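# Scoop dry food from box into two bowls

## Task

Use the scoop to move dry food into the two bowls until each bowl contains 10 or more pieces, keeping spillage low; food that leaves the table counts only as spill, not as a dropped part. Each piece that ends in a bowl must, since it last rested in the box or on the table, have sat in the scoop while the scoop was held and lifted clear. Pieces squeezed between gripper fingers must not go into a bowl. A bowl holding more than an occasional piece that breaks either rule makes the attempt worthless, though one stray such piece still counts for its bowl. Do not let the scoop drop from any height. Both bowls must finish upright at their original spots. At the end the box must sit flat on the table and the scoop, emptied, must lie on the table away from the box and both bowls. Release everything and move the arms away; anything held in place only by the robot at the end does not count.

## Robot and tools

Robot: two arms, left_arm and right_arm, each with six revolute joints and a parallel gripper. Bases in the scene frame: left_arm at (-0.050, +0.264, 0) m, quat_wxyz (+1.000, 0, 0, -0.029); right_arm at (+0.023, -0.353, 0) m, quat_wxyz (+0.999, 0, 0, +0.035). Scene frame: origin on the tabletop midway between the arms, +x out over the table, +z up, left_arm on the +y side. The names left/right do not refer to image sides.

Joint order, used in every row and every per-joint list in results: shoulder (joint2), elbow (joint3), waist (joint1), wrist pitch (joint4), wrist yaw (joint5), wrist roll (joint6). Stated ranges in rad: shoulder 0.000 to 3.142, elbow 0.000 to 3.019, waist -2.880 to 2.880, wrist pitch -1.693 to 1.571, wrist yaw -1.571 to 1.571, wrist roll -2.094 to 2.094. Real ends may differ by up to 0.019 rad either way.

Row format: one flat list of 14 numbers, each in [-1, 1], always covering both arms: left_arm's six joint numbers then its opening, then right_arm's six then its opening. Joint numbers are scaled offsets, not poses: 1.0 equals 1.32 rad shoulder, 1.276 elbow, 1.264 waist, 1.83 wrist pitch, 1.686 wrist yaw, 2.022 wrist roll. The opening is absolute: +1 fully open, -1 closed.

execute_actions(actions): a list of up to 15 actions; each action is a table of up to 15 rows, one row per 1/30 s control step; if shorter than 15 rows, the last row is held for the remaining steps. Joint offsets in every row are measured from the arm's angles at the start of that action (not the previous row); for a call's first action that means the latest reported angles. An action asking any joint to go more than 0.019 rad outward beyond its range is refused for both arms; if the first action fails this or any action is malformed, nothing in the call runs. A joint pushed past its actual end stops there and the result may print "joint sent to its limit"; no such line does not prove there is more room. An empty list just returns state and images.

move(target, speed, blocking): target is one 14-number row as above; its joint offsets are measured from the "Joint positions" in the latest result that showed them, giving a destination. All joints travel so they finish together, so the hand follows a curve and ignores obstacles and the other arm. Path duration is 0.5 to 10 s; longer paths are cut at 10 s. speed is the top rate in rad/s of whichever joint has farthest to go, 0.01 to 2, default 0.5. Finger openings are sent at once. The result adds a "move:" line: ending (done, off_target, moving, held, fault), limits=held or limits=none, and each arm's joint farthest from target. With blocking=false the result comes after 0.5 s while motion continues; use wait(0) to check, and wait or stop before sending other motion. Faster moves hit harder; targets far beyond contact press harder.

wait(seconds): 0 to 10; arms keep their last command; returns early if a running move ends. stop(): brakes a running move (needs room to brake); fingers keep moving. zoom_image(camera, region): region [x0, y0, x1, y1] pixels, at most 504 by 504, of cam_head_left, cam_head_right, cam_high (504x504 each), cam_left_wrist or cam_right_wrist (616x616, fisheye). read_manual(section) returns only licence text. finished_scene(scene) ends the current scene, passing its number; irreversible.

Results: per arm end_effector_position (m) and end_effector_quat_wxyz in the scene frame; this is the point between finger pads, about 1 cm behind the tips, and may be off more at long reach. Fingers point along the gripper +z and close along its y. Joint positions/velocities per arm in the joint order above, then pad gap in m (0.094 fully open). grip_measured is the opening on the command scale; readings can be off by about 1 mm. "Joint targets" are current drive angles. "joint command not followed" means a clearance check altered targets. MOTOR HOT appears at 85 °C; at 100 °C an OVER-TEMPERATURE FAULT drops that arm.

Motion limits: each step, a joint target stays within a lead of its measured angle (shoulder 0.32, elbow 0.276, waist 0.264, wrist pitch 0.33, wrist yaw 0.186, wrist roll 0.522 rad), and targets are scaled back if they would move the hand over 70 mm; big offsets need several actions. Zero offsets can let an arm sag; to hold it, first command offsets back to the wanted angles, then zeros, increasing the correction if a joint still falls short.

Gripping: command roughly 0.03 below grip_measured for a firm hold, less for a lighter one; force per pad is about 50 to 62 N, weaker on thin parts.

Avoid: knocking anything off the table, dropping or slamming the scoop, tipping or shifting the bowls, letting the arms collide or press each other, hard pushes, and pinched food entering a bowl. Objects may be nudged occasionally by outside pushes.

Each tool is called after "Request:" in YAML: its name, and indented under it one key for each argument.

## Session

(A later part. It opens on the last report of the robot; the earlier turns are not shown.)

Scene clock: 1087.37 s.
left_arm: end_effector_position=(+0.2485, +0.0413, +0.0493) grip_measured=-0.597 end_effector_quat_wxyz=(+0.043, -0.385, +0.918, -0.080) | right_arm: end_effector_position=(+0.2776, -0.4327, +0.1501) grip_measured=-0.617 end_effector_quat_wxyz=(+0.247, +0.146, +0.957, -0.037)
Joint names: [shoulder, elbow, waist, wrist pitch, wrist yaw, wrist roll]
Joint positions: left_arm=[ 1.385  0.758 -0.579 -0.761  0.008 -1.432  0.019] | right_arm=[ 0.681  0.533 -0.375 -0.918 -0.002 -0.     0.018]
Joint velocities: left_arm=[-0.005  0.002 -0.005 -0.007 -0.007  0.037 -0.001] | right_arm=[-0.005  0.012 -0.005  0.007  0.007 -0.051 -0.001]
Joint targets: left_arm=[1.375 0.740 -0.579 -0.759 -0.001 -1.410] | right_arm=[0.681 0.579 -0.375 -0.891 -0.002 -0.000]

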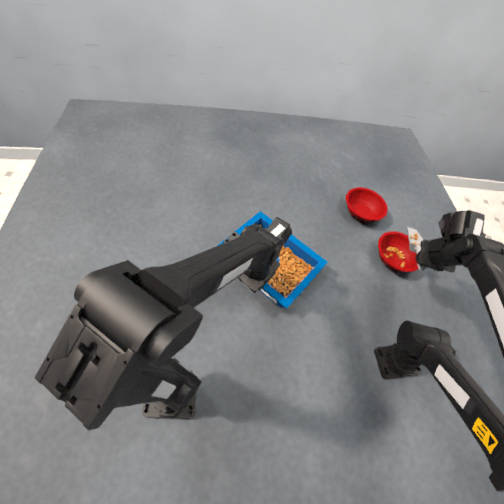

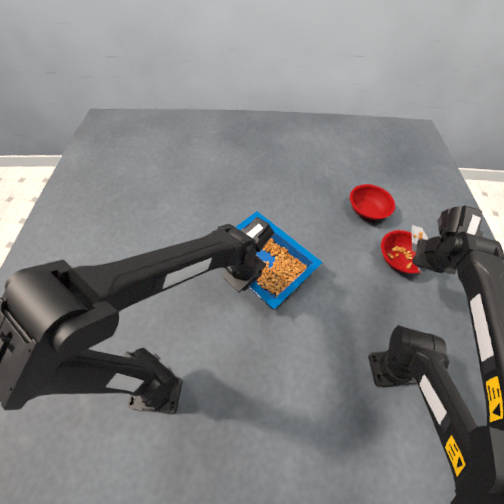

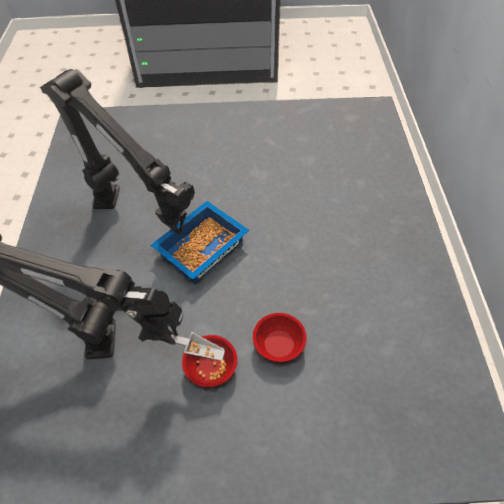

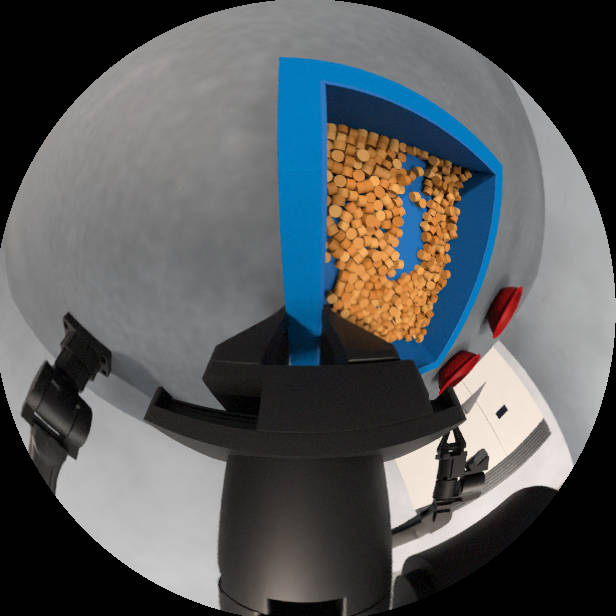

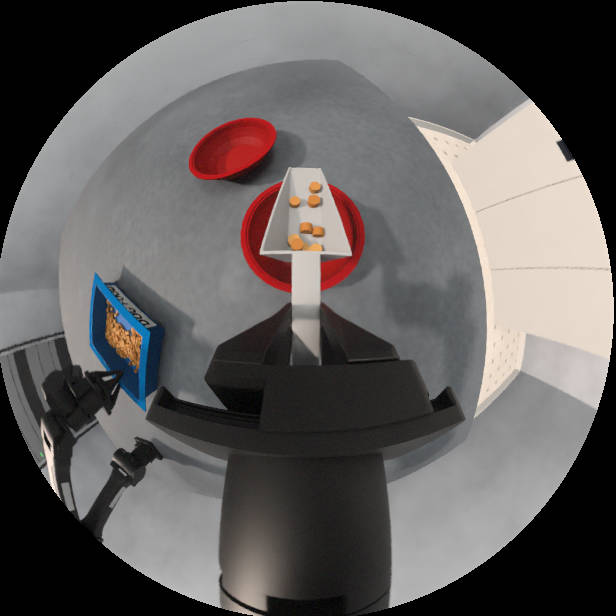

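Request:
move:
  target: [-0.008,-0.014,0,0.001,-0.005,0.011,-0.63, 0.2833,0.1027,0.1994,0.2268,0,0,-0.65]
  speed: 0.4

Request:
zoom_image:
  camera: "cam_right_wrist"
  region: [180, 60, 440, 320]

Scene clock: 1090.77 s.
left_arm: end_effector_position=(+0.2485, +0.0413, +0.0493) grip_measured=-0.597 end_effector_quat_wxyz=(+0.043, -0.385, +0.918, -0.080) | right_arm: end_effector_position=(+0.4010, -0.3773, +0.1282) grip_measured=-0.617 end_effector_quat_wxyz=(+0.296, +0.030, +0.955, -0.009)
Joint names: [shoulder, elbow, waist, wrist pitch, wrist yaw, wrist roll]
Joint positions: left_arm=[ 1.385  0.758 -0.579 -0.761  0.008 -1.432  0.019] | right_arm=[ 1.055  0.615 -0.135 -0.53  -0.002 -0.     0.018]
Joint velocities: left_arm=[-0.005  0.002 -0.024  0.002  0.022  0.022  0.   ] | right_arm=[-0.005 -0.007 -0.005 -0.012 -0.007 -0.022  0.001]
Joint targets: left_arm=[1.375 0.740 -0.579 -0.759 -0.001 -1.410] | right_arm=[1.055 0.664 -0.123 -0.503 -0.002 -0.000]
move: off_target (left_arm, right_arm); limits=none; left_arm: farthest joint: the wrist roll, 0.022 radians from its target (0.022 radians at the start); right_arm: farthest joint: the elbow, 0.049 radians from its target (0.131 radians at the start)

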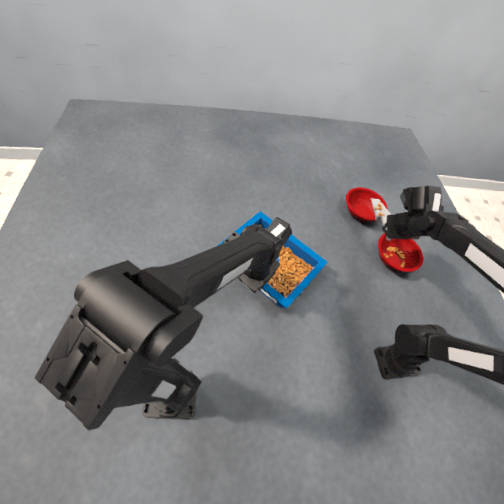

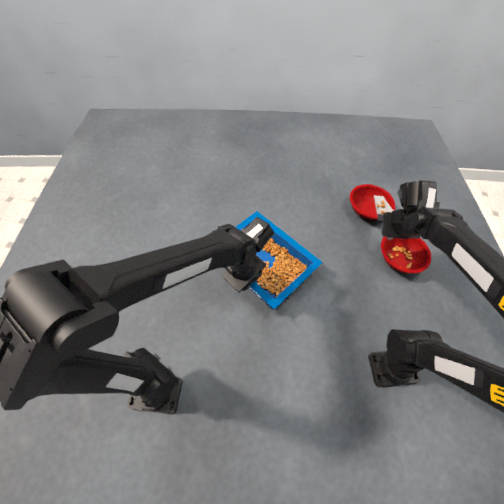

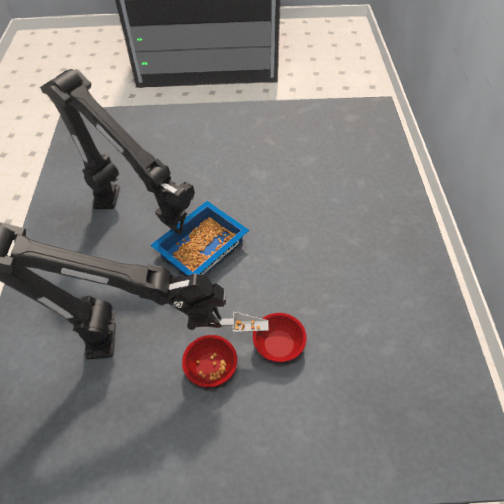

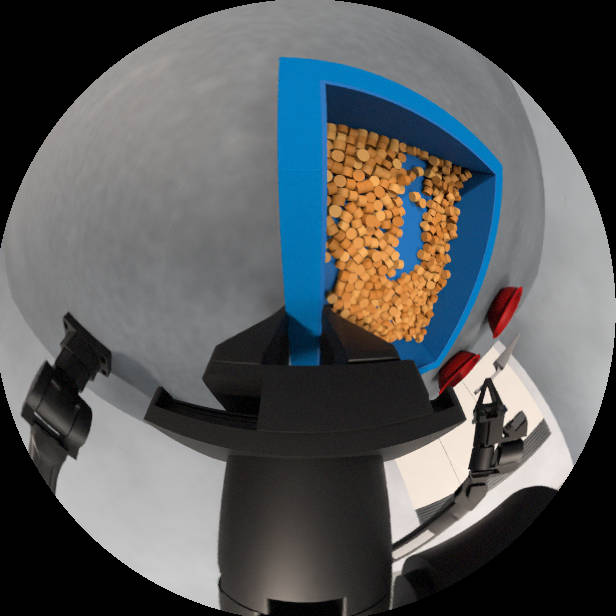

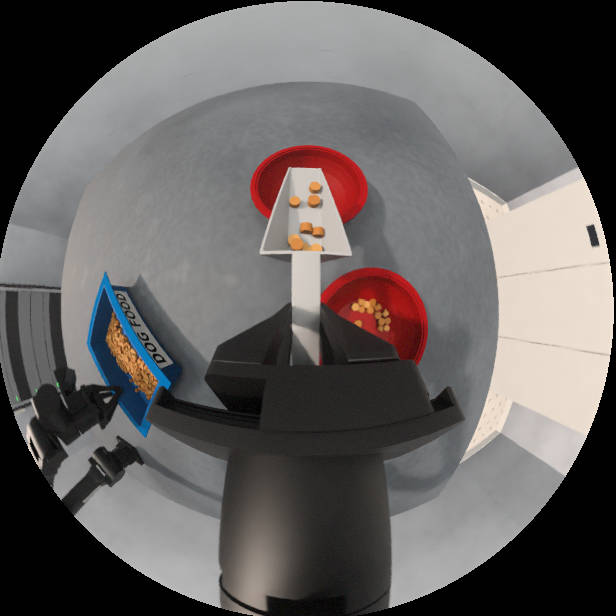

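Region (180, 60, 440, 320) of cam_right_wrist's 616x616 image, scaled by 1.938, with more detail than that image has.

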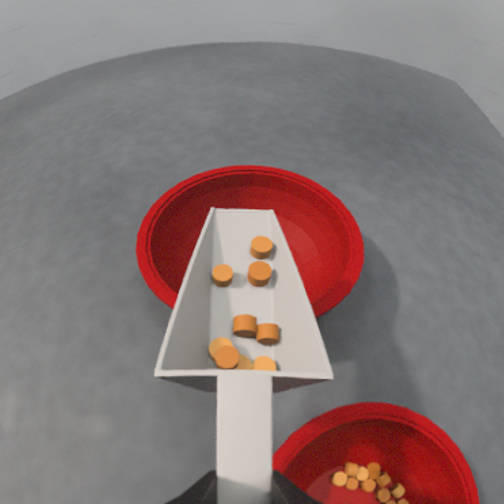

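Request:
move:
  target: [-0.008,-0.014,0,0.001,-0.005,0.011,-0.63, 0.4068,0.6058,0,-0.4863,0,0,-0.65]
  speed: 0.45

Request:
zoom_image:
  camera: "cam_right_wrist"
  region: [180, 40, 440, 300]

Scene clock: 1104.83 s.
left_arm: end_effector_position=(+0.2485, +0.0412, +0.0493) grip_measured=-0.597 end_effector_quat_wxyz=(+0.043, -0.385, +0.918, -0.080) | right_arm: end_effector_position=(+0.4697, -0.3817, +0.1755) grip_measured=-0.617 end_effector_quat_wxyz=(-0.032, +0.032, +0.999, +0.002)
Joint names: [shoulder, elbow, waist, wrist pitch, wrist yaw, wrist roll]
Joint positions: left_arm=[ 1.385  0.758 -0.579 -0.761  0.008 -1.432  0.019] | right_arm=[ 1.577  1.344 -0.135 -1.403 -0.002 -0.     0.018]
Joint velocities: left_arm=[-0.005 -0.002 -0.015 -0.002  0.066 -0.022 -0.   ] | right_arm=[ 0.005  0.007 -0.024  0.002 -0.037  0.007 -0.   ]
Joint targets: left_arm=[1.375 0.740 -0.579 -0.759 -0.000 -1.410] | right_arm=[1.591 1.389 -0.135 -1.420 -0.002 -0.000]
move: off_target (left_arm, right_arm); limits=none; left_arm: farthest joint: the wrist roll, 0.023 radians from its target (0.022 radians at the start); right_arm: farthest joint: the elbow, 0.044 radians from its target (0.773 radians at the start)

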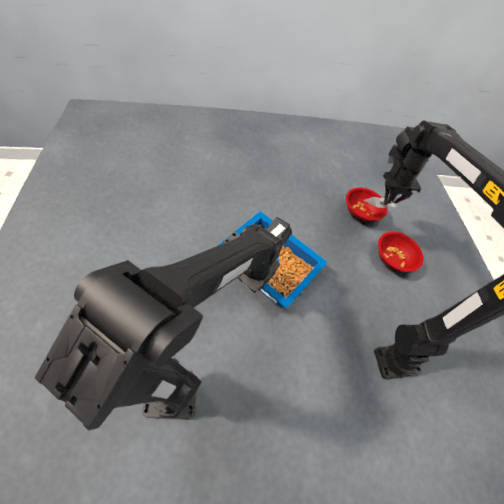

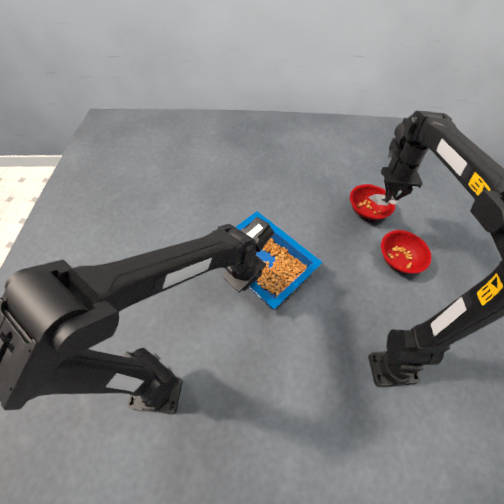

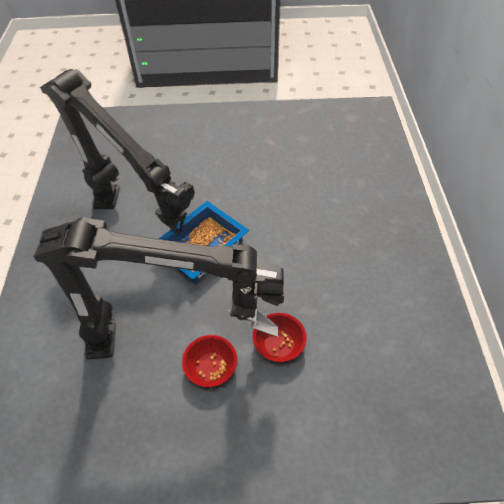

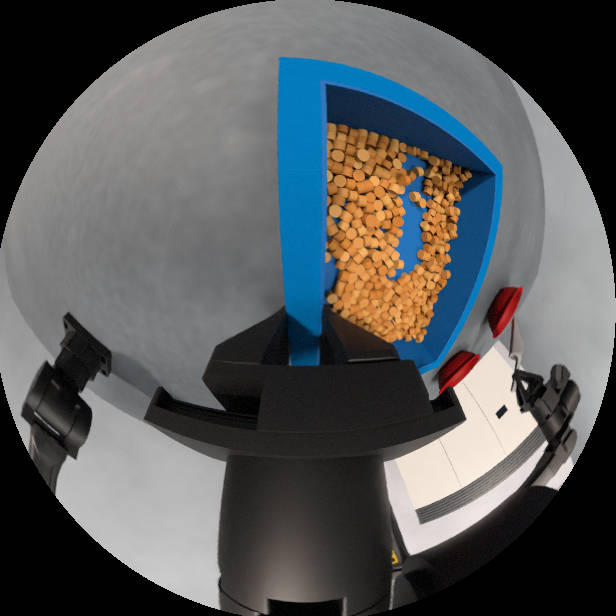

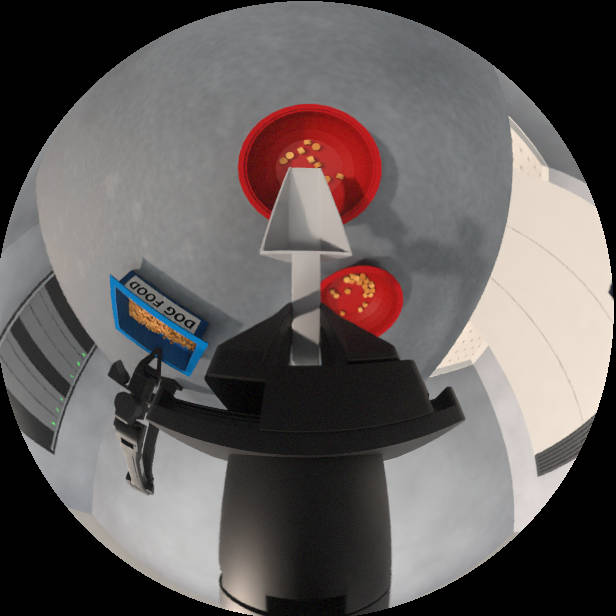

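Region (180, 40, 440, 300) of cam_right_wrist's 616x616 image, scaled by 1.938, with more detail than that image has.

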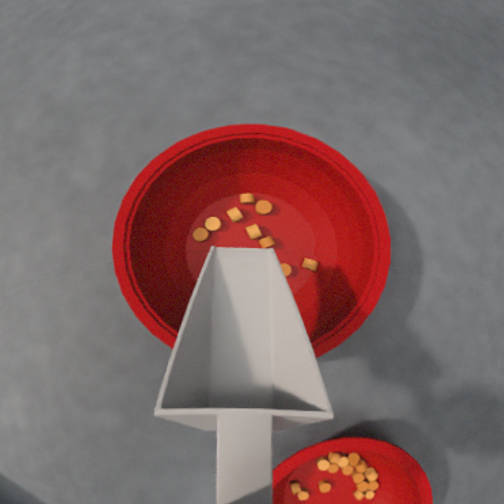

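Request:
zoom_image:
  camera: "cam_high"
  region: [170, 300, 320, 400]

Request:
zoom_image:
  camera: "cam_head_right"
  region: [340, 175, 450, 285]

Region (170, 300, 320, 400) of cam_high's 504x504 image, scaled by 3.360, with more detail than that image has.

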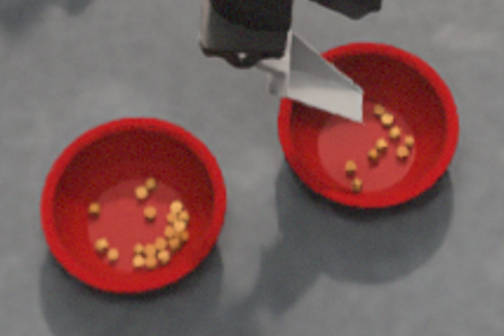

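Region (340, 175, 450, 285) of cam_head_right's 504x504 image, scaled by 4.582, with more detail than that image has.

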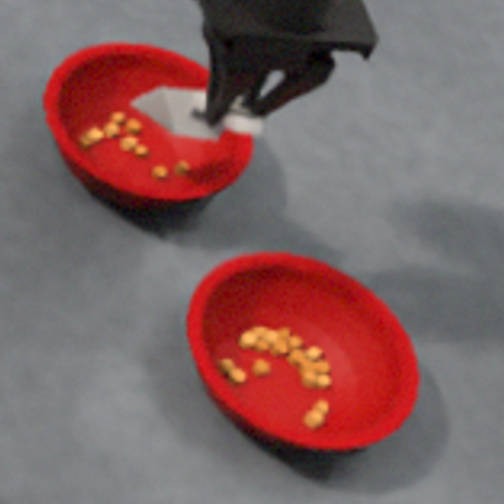

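Request:
move:
  target: [-0.008,-0.014,0,0.001,-0.005,0.011,-0.63, -0.3788,-0.3147,0.7097,-0.0148,0,0,-0.65]
  speed: 0.8

Scene clock: 1125.87 s.
left_arm: end_effector_position=(+0.2485, +0.0412, +0.0493) grip_measured=-0.597 end_effector_quat_wxyz=(+0.043, -0.385, +0.918, -0.080) | right_arm: end_effector_position=(+0.2161, -0.1419, +0.2015) grip_measured=-0.617 end_effector_quat_wxyz=(+0.012, -0.403, +0.915, +0.006)
Joint names: [shoulder, elbow, waist, wrist pitch, wrist yaw, wrist roll]
Joint positions: left_arm=[ 1.385  0.758 -0.579 -0.761  0.008 -1.432  0.019] | right_arm=[ 1.072  0.945  0.758 -1.417 -0.002 -0.     0.018]
Joint velocities: left_arm=[-0.015  0.017  0.005  0.007  0.022 -0.022 -0.001] | right_arm=[ 0.005  0.002 -0.015 -0.007  0.007  0.007  0.001]
Joint targets: left_arm=[1.375 0.740 -0.579 -0.759 -0.000 -1.410] | right_arm=[1.077 0.943 0.762 -1.431 -0.002 -0.000]
move: off_target (left_arm); limits=none; left_arm: farthest joint: the wrist roll, 0.023 radians from its target (0.023 radians at the start); right_arm: farthest joint: the wrist pitch, 0.013 radians from its target (0.027 radians at the start)

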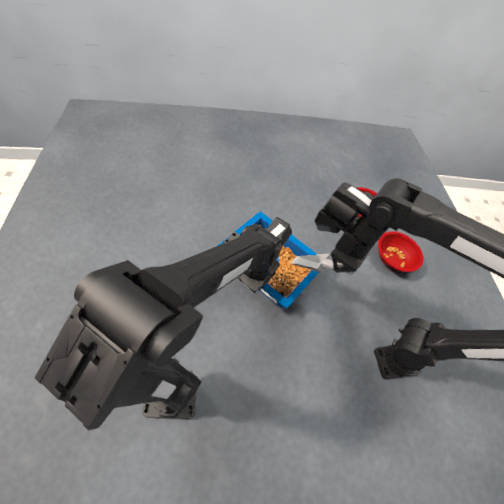

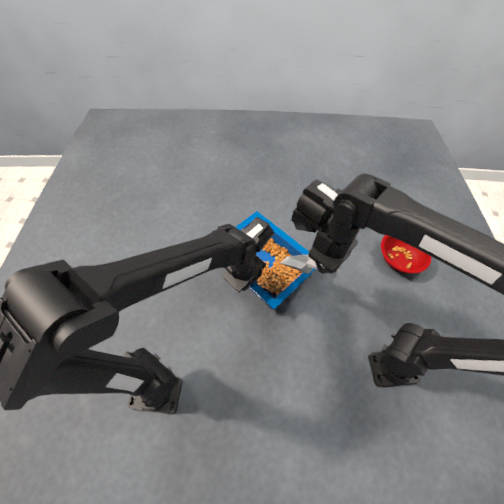

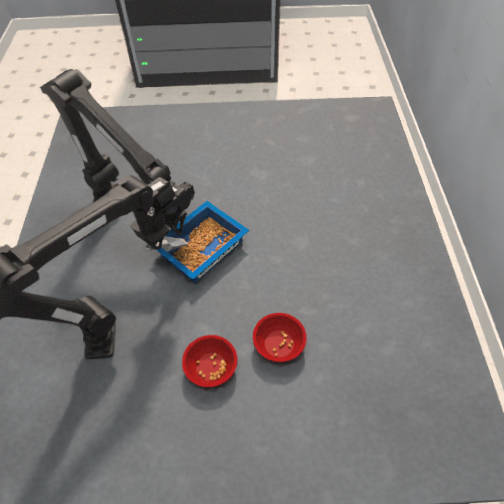

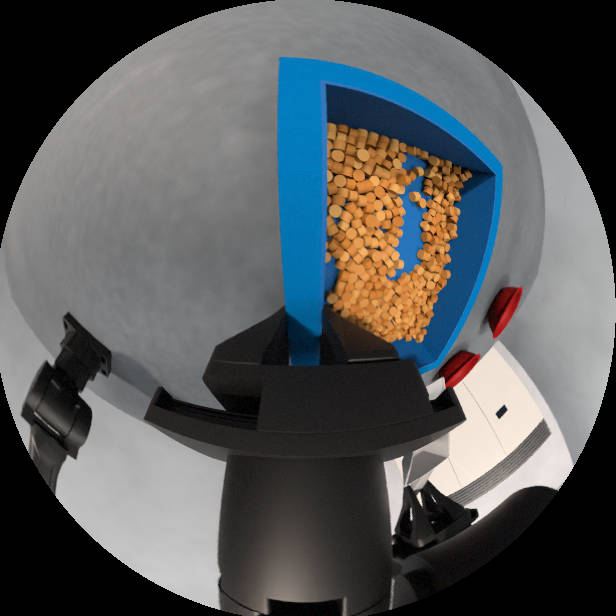

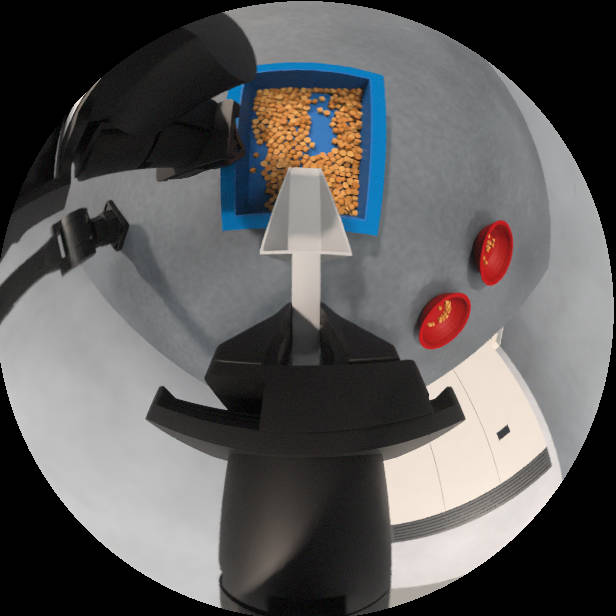

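Request:
move:
  target: [-0.008,-0.014,0,0.001,-0.005,0.011,-0.63, 0.1227,-0.127,0,0.17,0,0,-0.65]
  speed: 0.4

Scene clock: 1129.17 s.
left_arm: end_effector_position=(+0.2478, +0.0417, +0.0486) grip_measured=-0.597 end_effector_quat_wxyz=(+0.043, -0.385, +0.918, -0.080) | right_arm: end_effector_position=(+0.2355, -0.1207, +0.1110) grip_measured=-0.617 end_effector_quat_wxyz=(+0.021, -0.403, +0.915, +0.010)
Joint names: [shoulder, elbow, waist, wrist pitch, wrist yaw, wrist roll]
Joint positions: left_arm=[ 1.385  0.756 -0.579 -0.761  0.008 -1.432  0.019] | right_arm=[ 1.213  0.803  0.758 -1.113 -0.002 -0.     0.018]
Joint velocities: left_arm=[-0.015 -0.007 -0.015 -0.007 -0.066 -0.11   0.001] | right_arm=[-0.015 -0.002 -0.015  0.002 -0.007 -0.051 -0.001]
Joint targets: left_arm=[1.375 0.740 -0.579 -0.759 -0.000 -1.410] | right_arm=[1.234 0.783 0.758 -1.106 -0.002 -0.000]
move: off_target (left_arm, right_arm); limits=none; left_arm: farthest joint: the wrist roll, 0.022 radians from its target (0.023 radians at the start); right_arm: farthest joint: the shoulder, 0.021 radians from its target (0.162 radians at the start)

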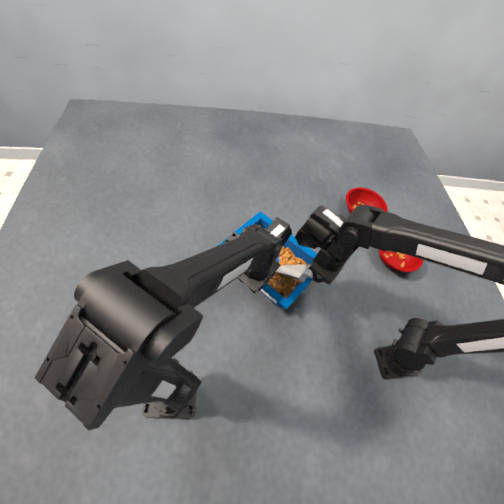

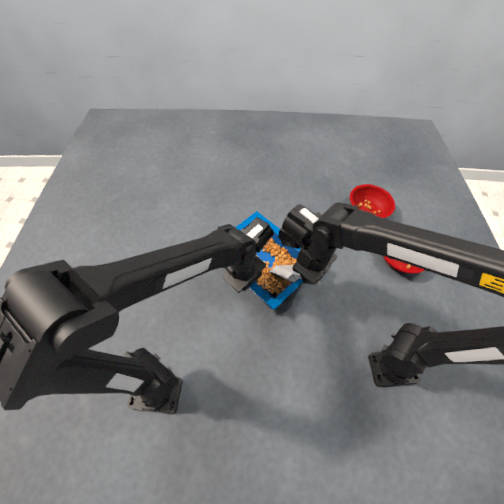

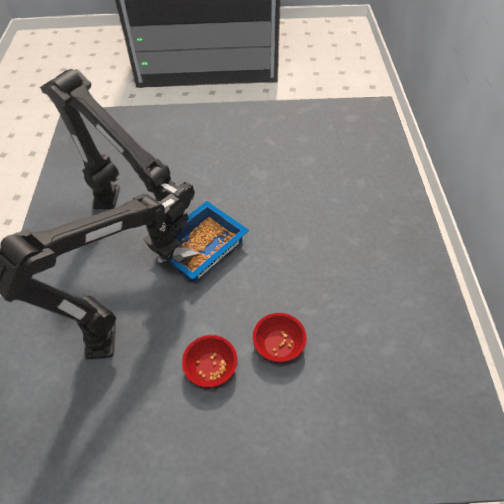

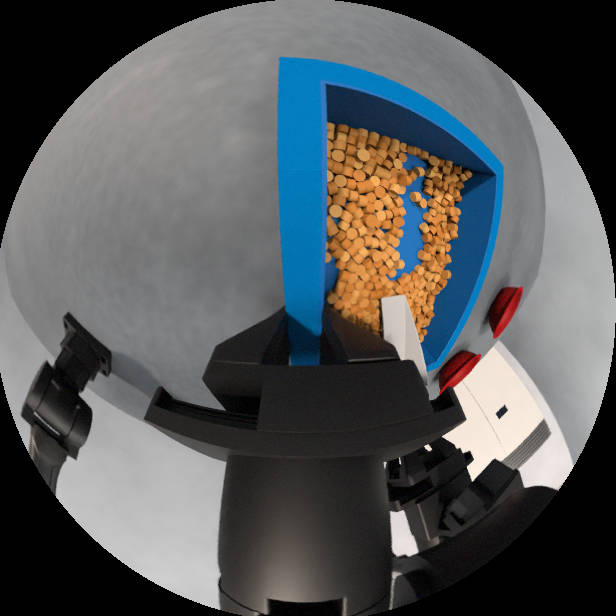

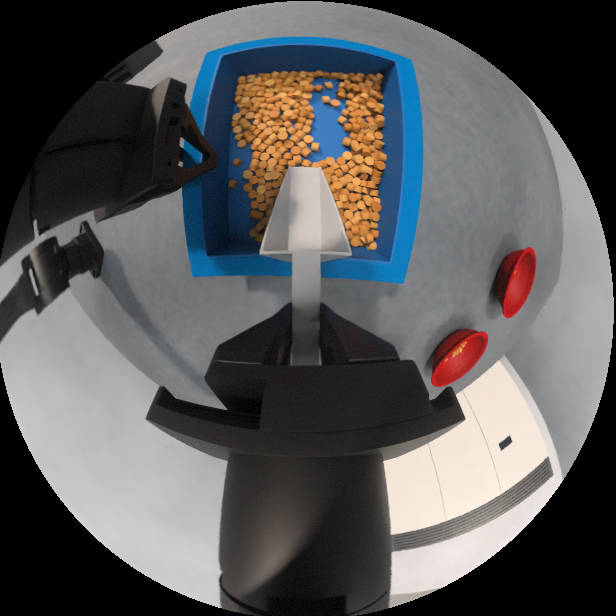

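Request:
move:
  target: [-0.008,-0.012,0,0.001,-0.005,0.011,-0.63, 0.109,0.068,0,0.037,0,0,-0.65]
  speed: 0.2

Scene clock: 1132.13 s.
left_arm: end_effector_position=(+0.2477, +0.0416, +0.0486) grip_measured=-0.597 end_effector_quat_wxyz=(+0.042, -0.385, +0.918, -0.080) | right_arm: end_effector_position=(+0.2602, -0.0938, +0.0958) grip_measured=-0.617 end_effector_quat_wxyz=(+0.021, -0.403, +0.915, +0.011)
Joint names: [shoulder, elbow, waist, wrist pitch, wrist yaw, wrist roll]
Joint positions: left_arm=[ 1.385  0.756 -0.579 -0.761  0.009 -1.432  0.019] | right_arm=[ 1.334  0.863  0.758 -1.053 -0.002 -0.     0.018]
Joint velocities: left_arm=[-0.005 -0.012  0.005 -0.007  0.066  0.037 -0.001] | right_arm=[-0.015  0.022 -0.005 -0.012 -0.051 -0.007 -0.   ]
Joint targets: left_arm=[1.375 0.741 -0.579 -0.759 0.000 -1.410] | right_arm=[1.357 0.890 0.758 -1.046 -0.002 -0.000]
move: off_target (left_arm, right_arm); limits=none; left_arm: farthest joint: the wrist roll, 0.022 radians from its target (0.022 radians at the start); right_arm: farthest joint: the elbow, 0.026 radians from its target (0.087 radians at the start)

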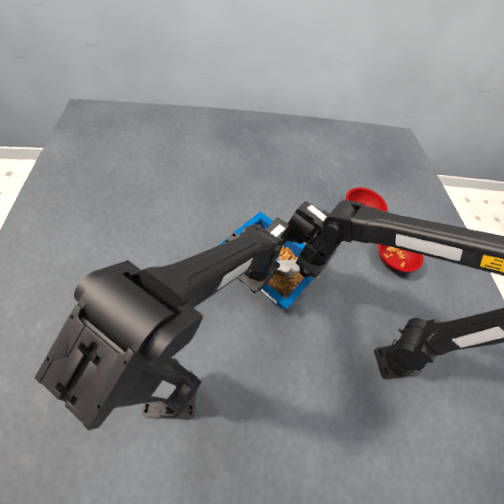

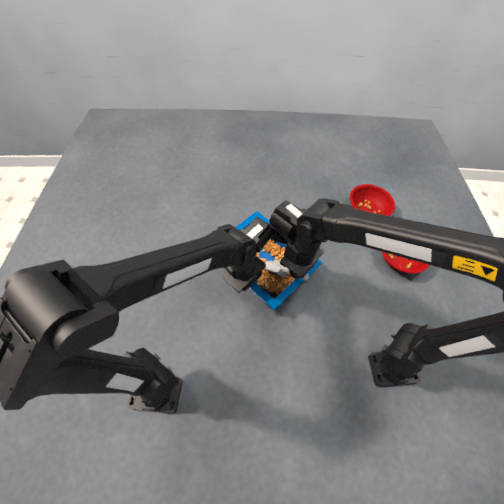

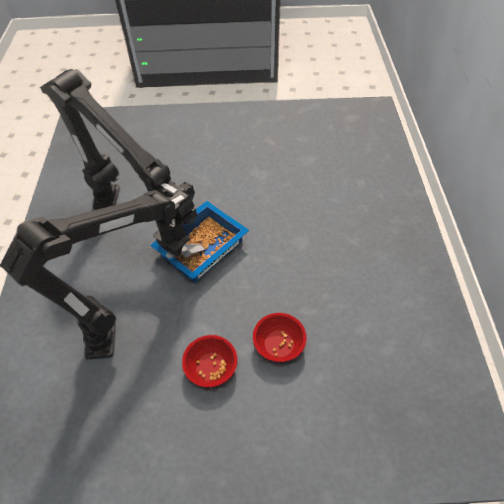

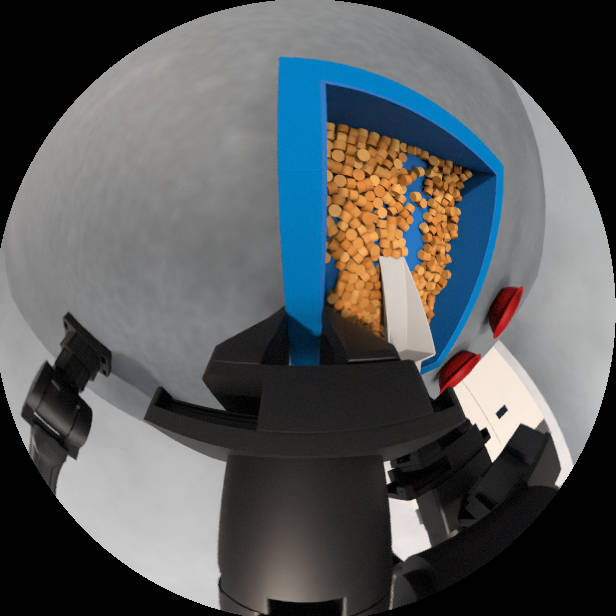

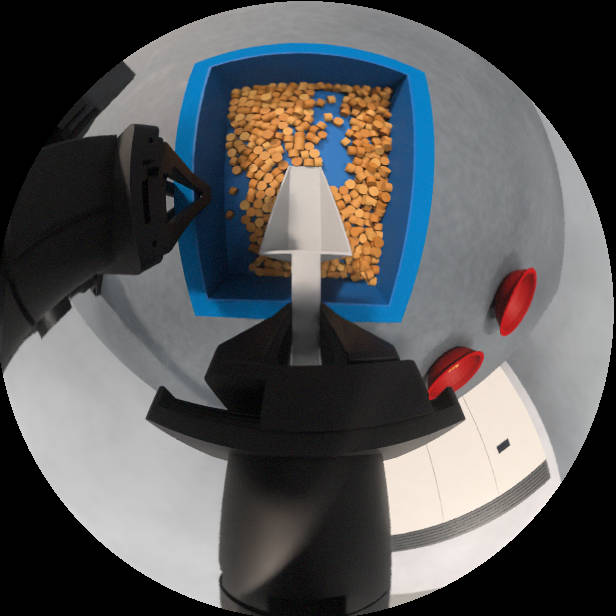

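Request:
move:
  target: [-0.008,-0.012,0,0.001,-0.005,0.011,-0.63, 0.0515,-0.0533,0,0.2,0,0,-0.65]
  speed: 0.16

Request:
zoom_image:
  camera: "cam_right_wrist"
  region: [180, 40, 420, 280]

Scene clock: 1139.13 s.
left_arm: end_effector_position=(+0.2477, +0.0416, +0.0486) grip_measured=-0.597 end_effector_quat_wxyz=(+0.042, -0.385, +0.918, -0.080) | right_arm: end_effector_position=(+0.2602, -0.0938, +0.0968) grip_measured=-0.617 end_effector_quat_wxyz=(+0.023, -0.403, +0.915, +0.011)
Joint names: [shoulder, elbow, waist, wrist pitch, wrist yaw, wrist roll]
Joint positions: left_arm=[ 1.385  0.756 -0.579 -0.761  0.009 -1.432  0.019] | right_arm=[ 1.331  0.863  0.758 -1.053 -0.002 -0.     0.018]
Joint velocities: left_arm=[-0.005 -0.017 -0.005  0.002  0.022 -0.125  0.001] | right_arm=[-0.015  0.007  0.005  0.017  0.037 -0.051 -0.   ]
Joint targets: left_arm=[1.375 0.741 -0.579 -0.759 0.001 -1.409] | right_arm=[1.334 0.863 0.758 -1.053 -0.002 -0.000]
move: held (right_arm), off_target (left_arm); limits=held; held on 76 of 76 steps (left_arm, right_arm), including the last (right_arm); left_arm: farthest joint: the wrist roll, 0.022 radians from its target (0.022 radians at the start); right_arm: farthest joint: the wrist pitch, 0.366 radians from its target (0.366 radians at the start)
joint command not followed: on one or more control steps a check withheld the commanded joint targets of the left arm, and it was not sent them on those steps.
cause: the commanded joint targets would bring a part of the robot too close to another arm (this arm's wrist (the part past the wrist pitch) and the other arm's wrist (the part past the wrist pitch)); next, command targets that bring no part of the robot closer to that arm.
joint command not followed: on one or more control steps a check withheld the commanded joint targets of the right arm, and it was not sent them on those steps. On the call's last step the targets were still withheld.
cause: the commanded joint targets would bring a part of the robot too close to another arm (this arm's wrist (the part past the wrist pitch) and the other arm's wrist (the part past the wrist pitch)); next, command targets that bring no part of the robot closer to that arm.

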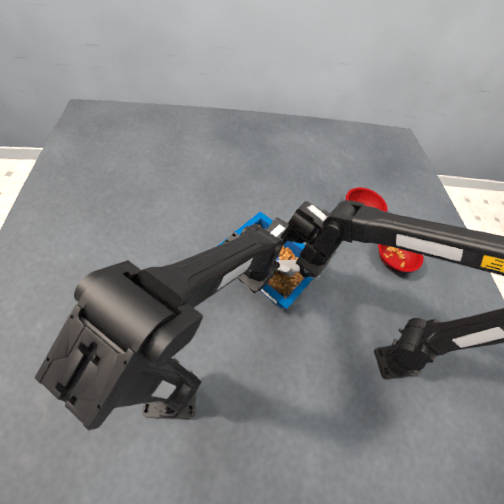

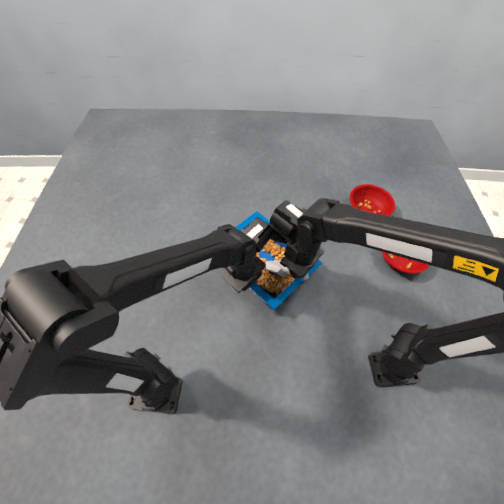

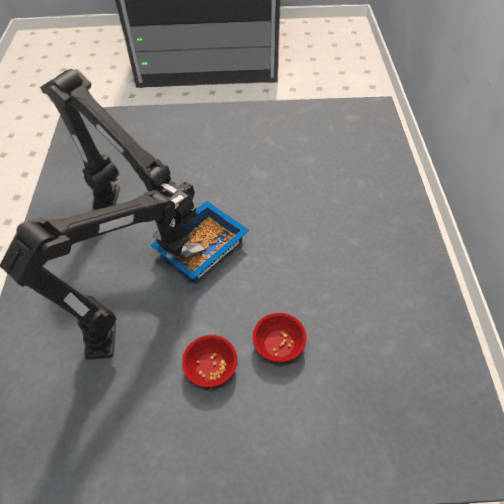

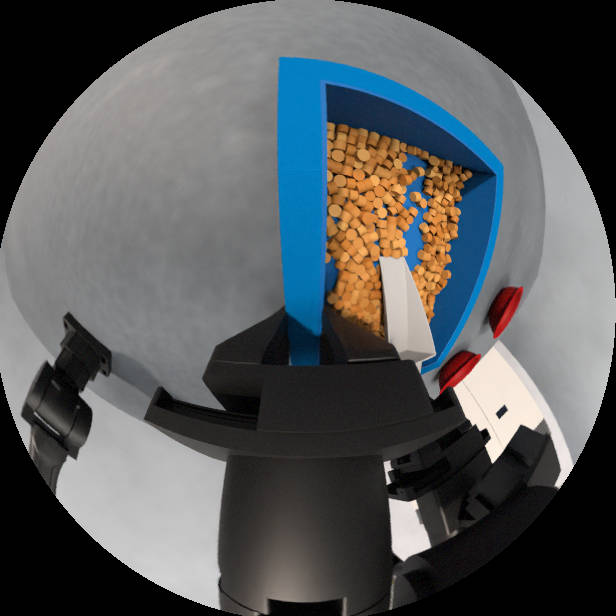

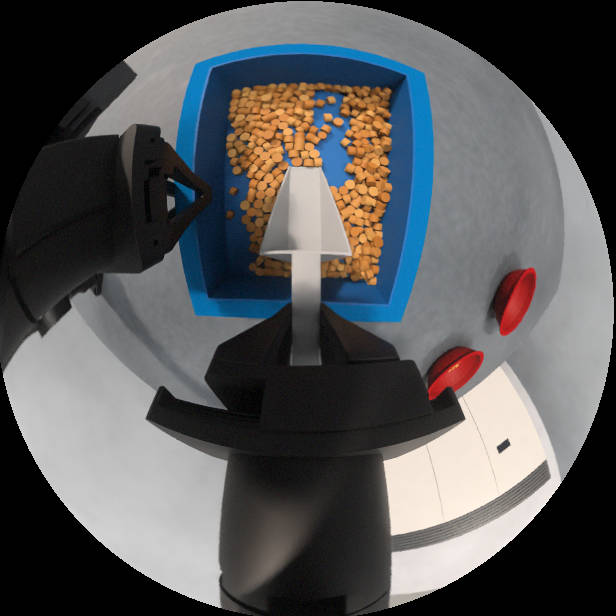

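Region (180, 40, 420, 280) of cam_right_wrist's 616x616 image, scaled by 2.100, with more detail than that image has.

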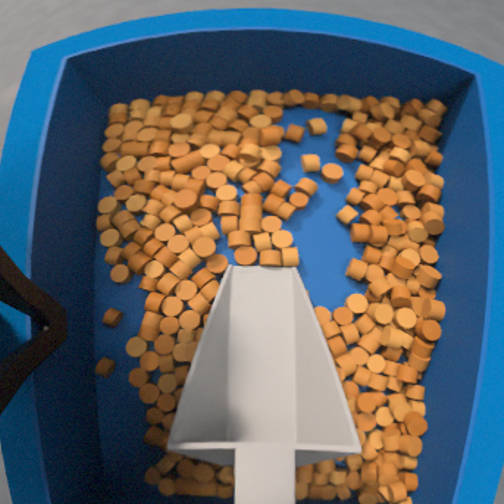

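Request:
execute_actions:
  actions:
    - [[0,0,0,0,0,0,-0.3, 0,0.02,0,0,0,0,-0.65],[0,0,0,0,0,0,-0.1, 0,0.02,0,0,0,0,-0.65],[0,0,0,0,0,0,0.05, 0,0.02,0,0,0,0,-0.65]]

Scene clock: 1159.37 s.
left_arm: end_effector_position=(+0.2470, +0.0430, +0.0475) grip_measured=+0.047 end_effector_quat_wxyz=(+0.044, -0.379, +0.921, -0.077) | right_arm: end_effector_position=(+0.2602, -0.0938, +0.0968) grip_measured=-0.617 end_effector_quat_wxyz=(+0.023, -0.403, +0.915, +0.011)
Joint names: [shoulder, elbow, waist, wrist pitch, wrist yaw, wrist roll]
Joint positions: left_arm=[ 1.385  0.753 -0.579 -0.761  0.005 -1.419  0.049] | right_arm=[ 1.331  0.863  0.758 -1.053 -0.002 -0.     0.018]
Joint velocities: left_arm=[-0.005  0.002  0.005  0.002  0.051  0.022 -0.   ] | right_arm=[ 0.015 -0.007 -0.015 -0.007 -0.022  0.022 -0.001]
Joint targets: left_arm=[1.375 0.741 -0.579 -0.759 0.001 -1.409] | right_arm=[1.331 0.889 0.758 -1.053 -0.002 -0.000]
joint command not followed: on one or more control steps a check withheld the commanded joint targets of the left arm, and it was not sent them on those steps. On the call's last step the targets were still withheld.
cause: the commanded joint targets would bring a part of the robot too close to another arm (this arm's wrist (the part past the wrist pitch) and the other arm's wrist (the part past the wrist pitch)); next, command targets that bring no part of the robot closer to that arm.

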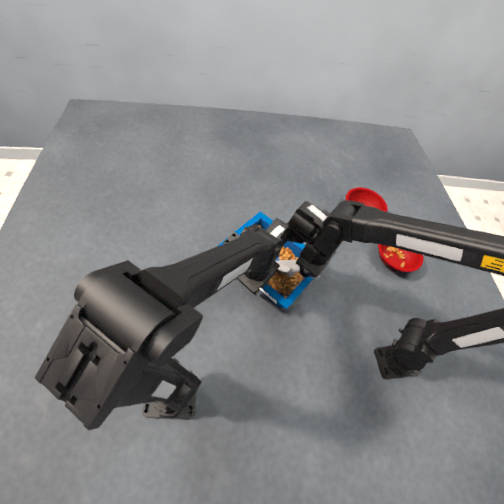

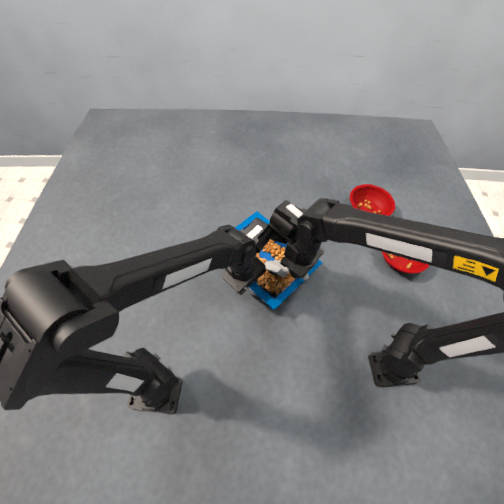

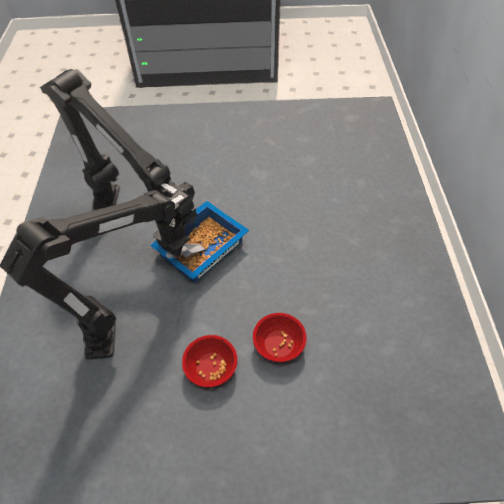

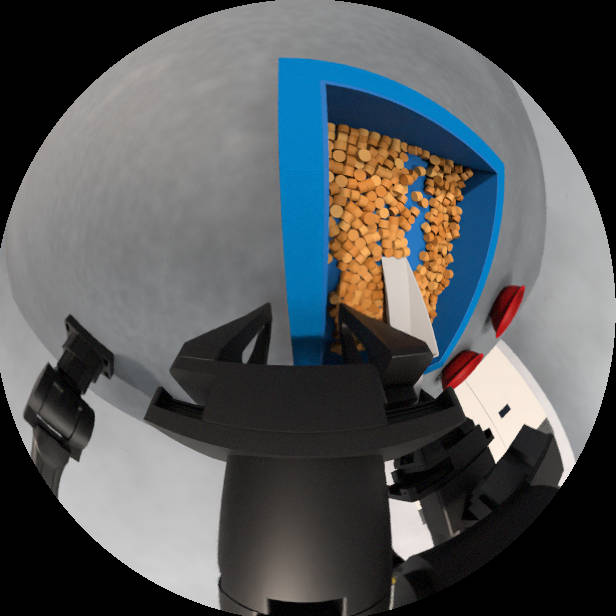

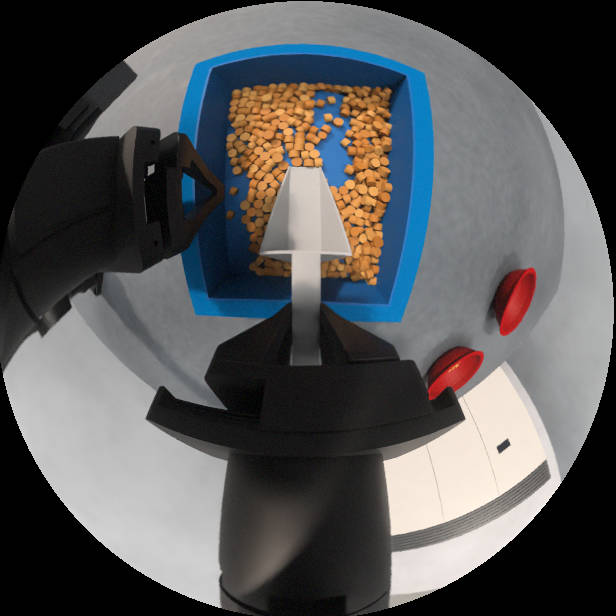

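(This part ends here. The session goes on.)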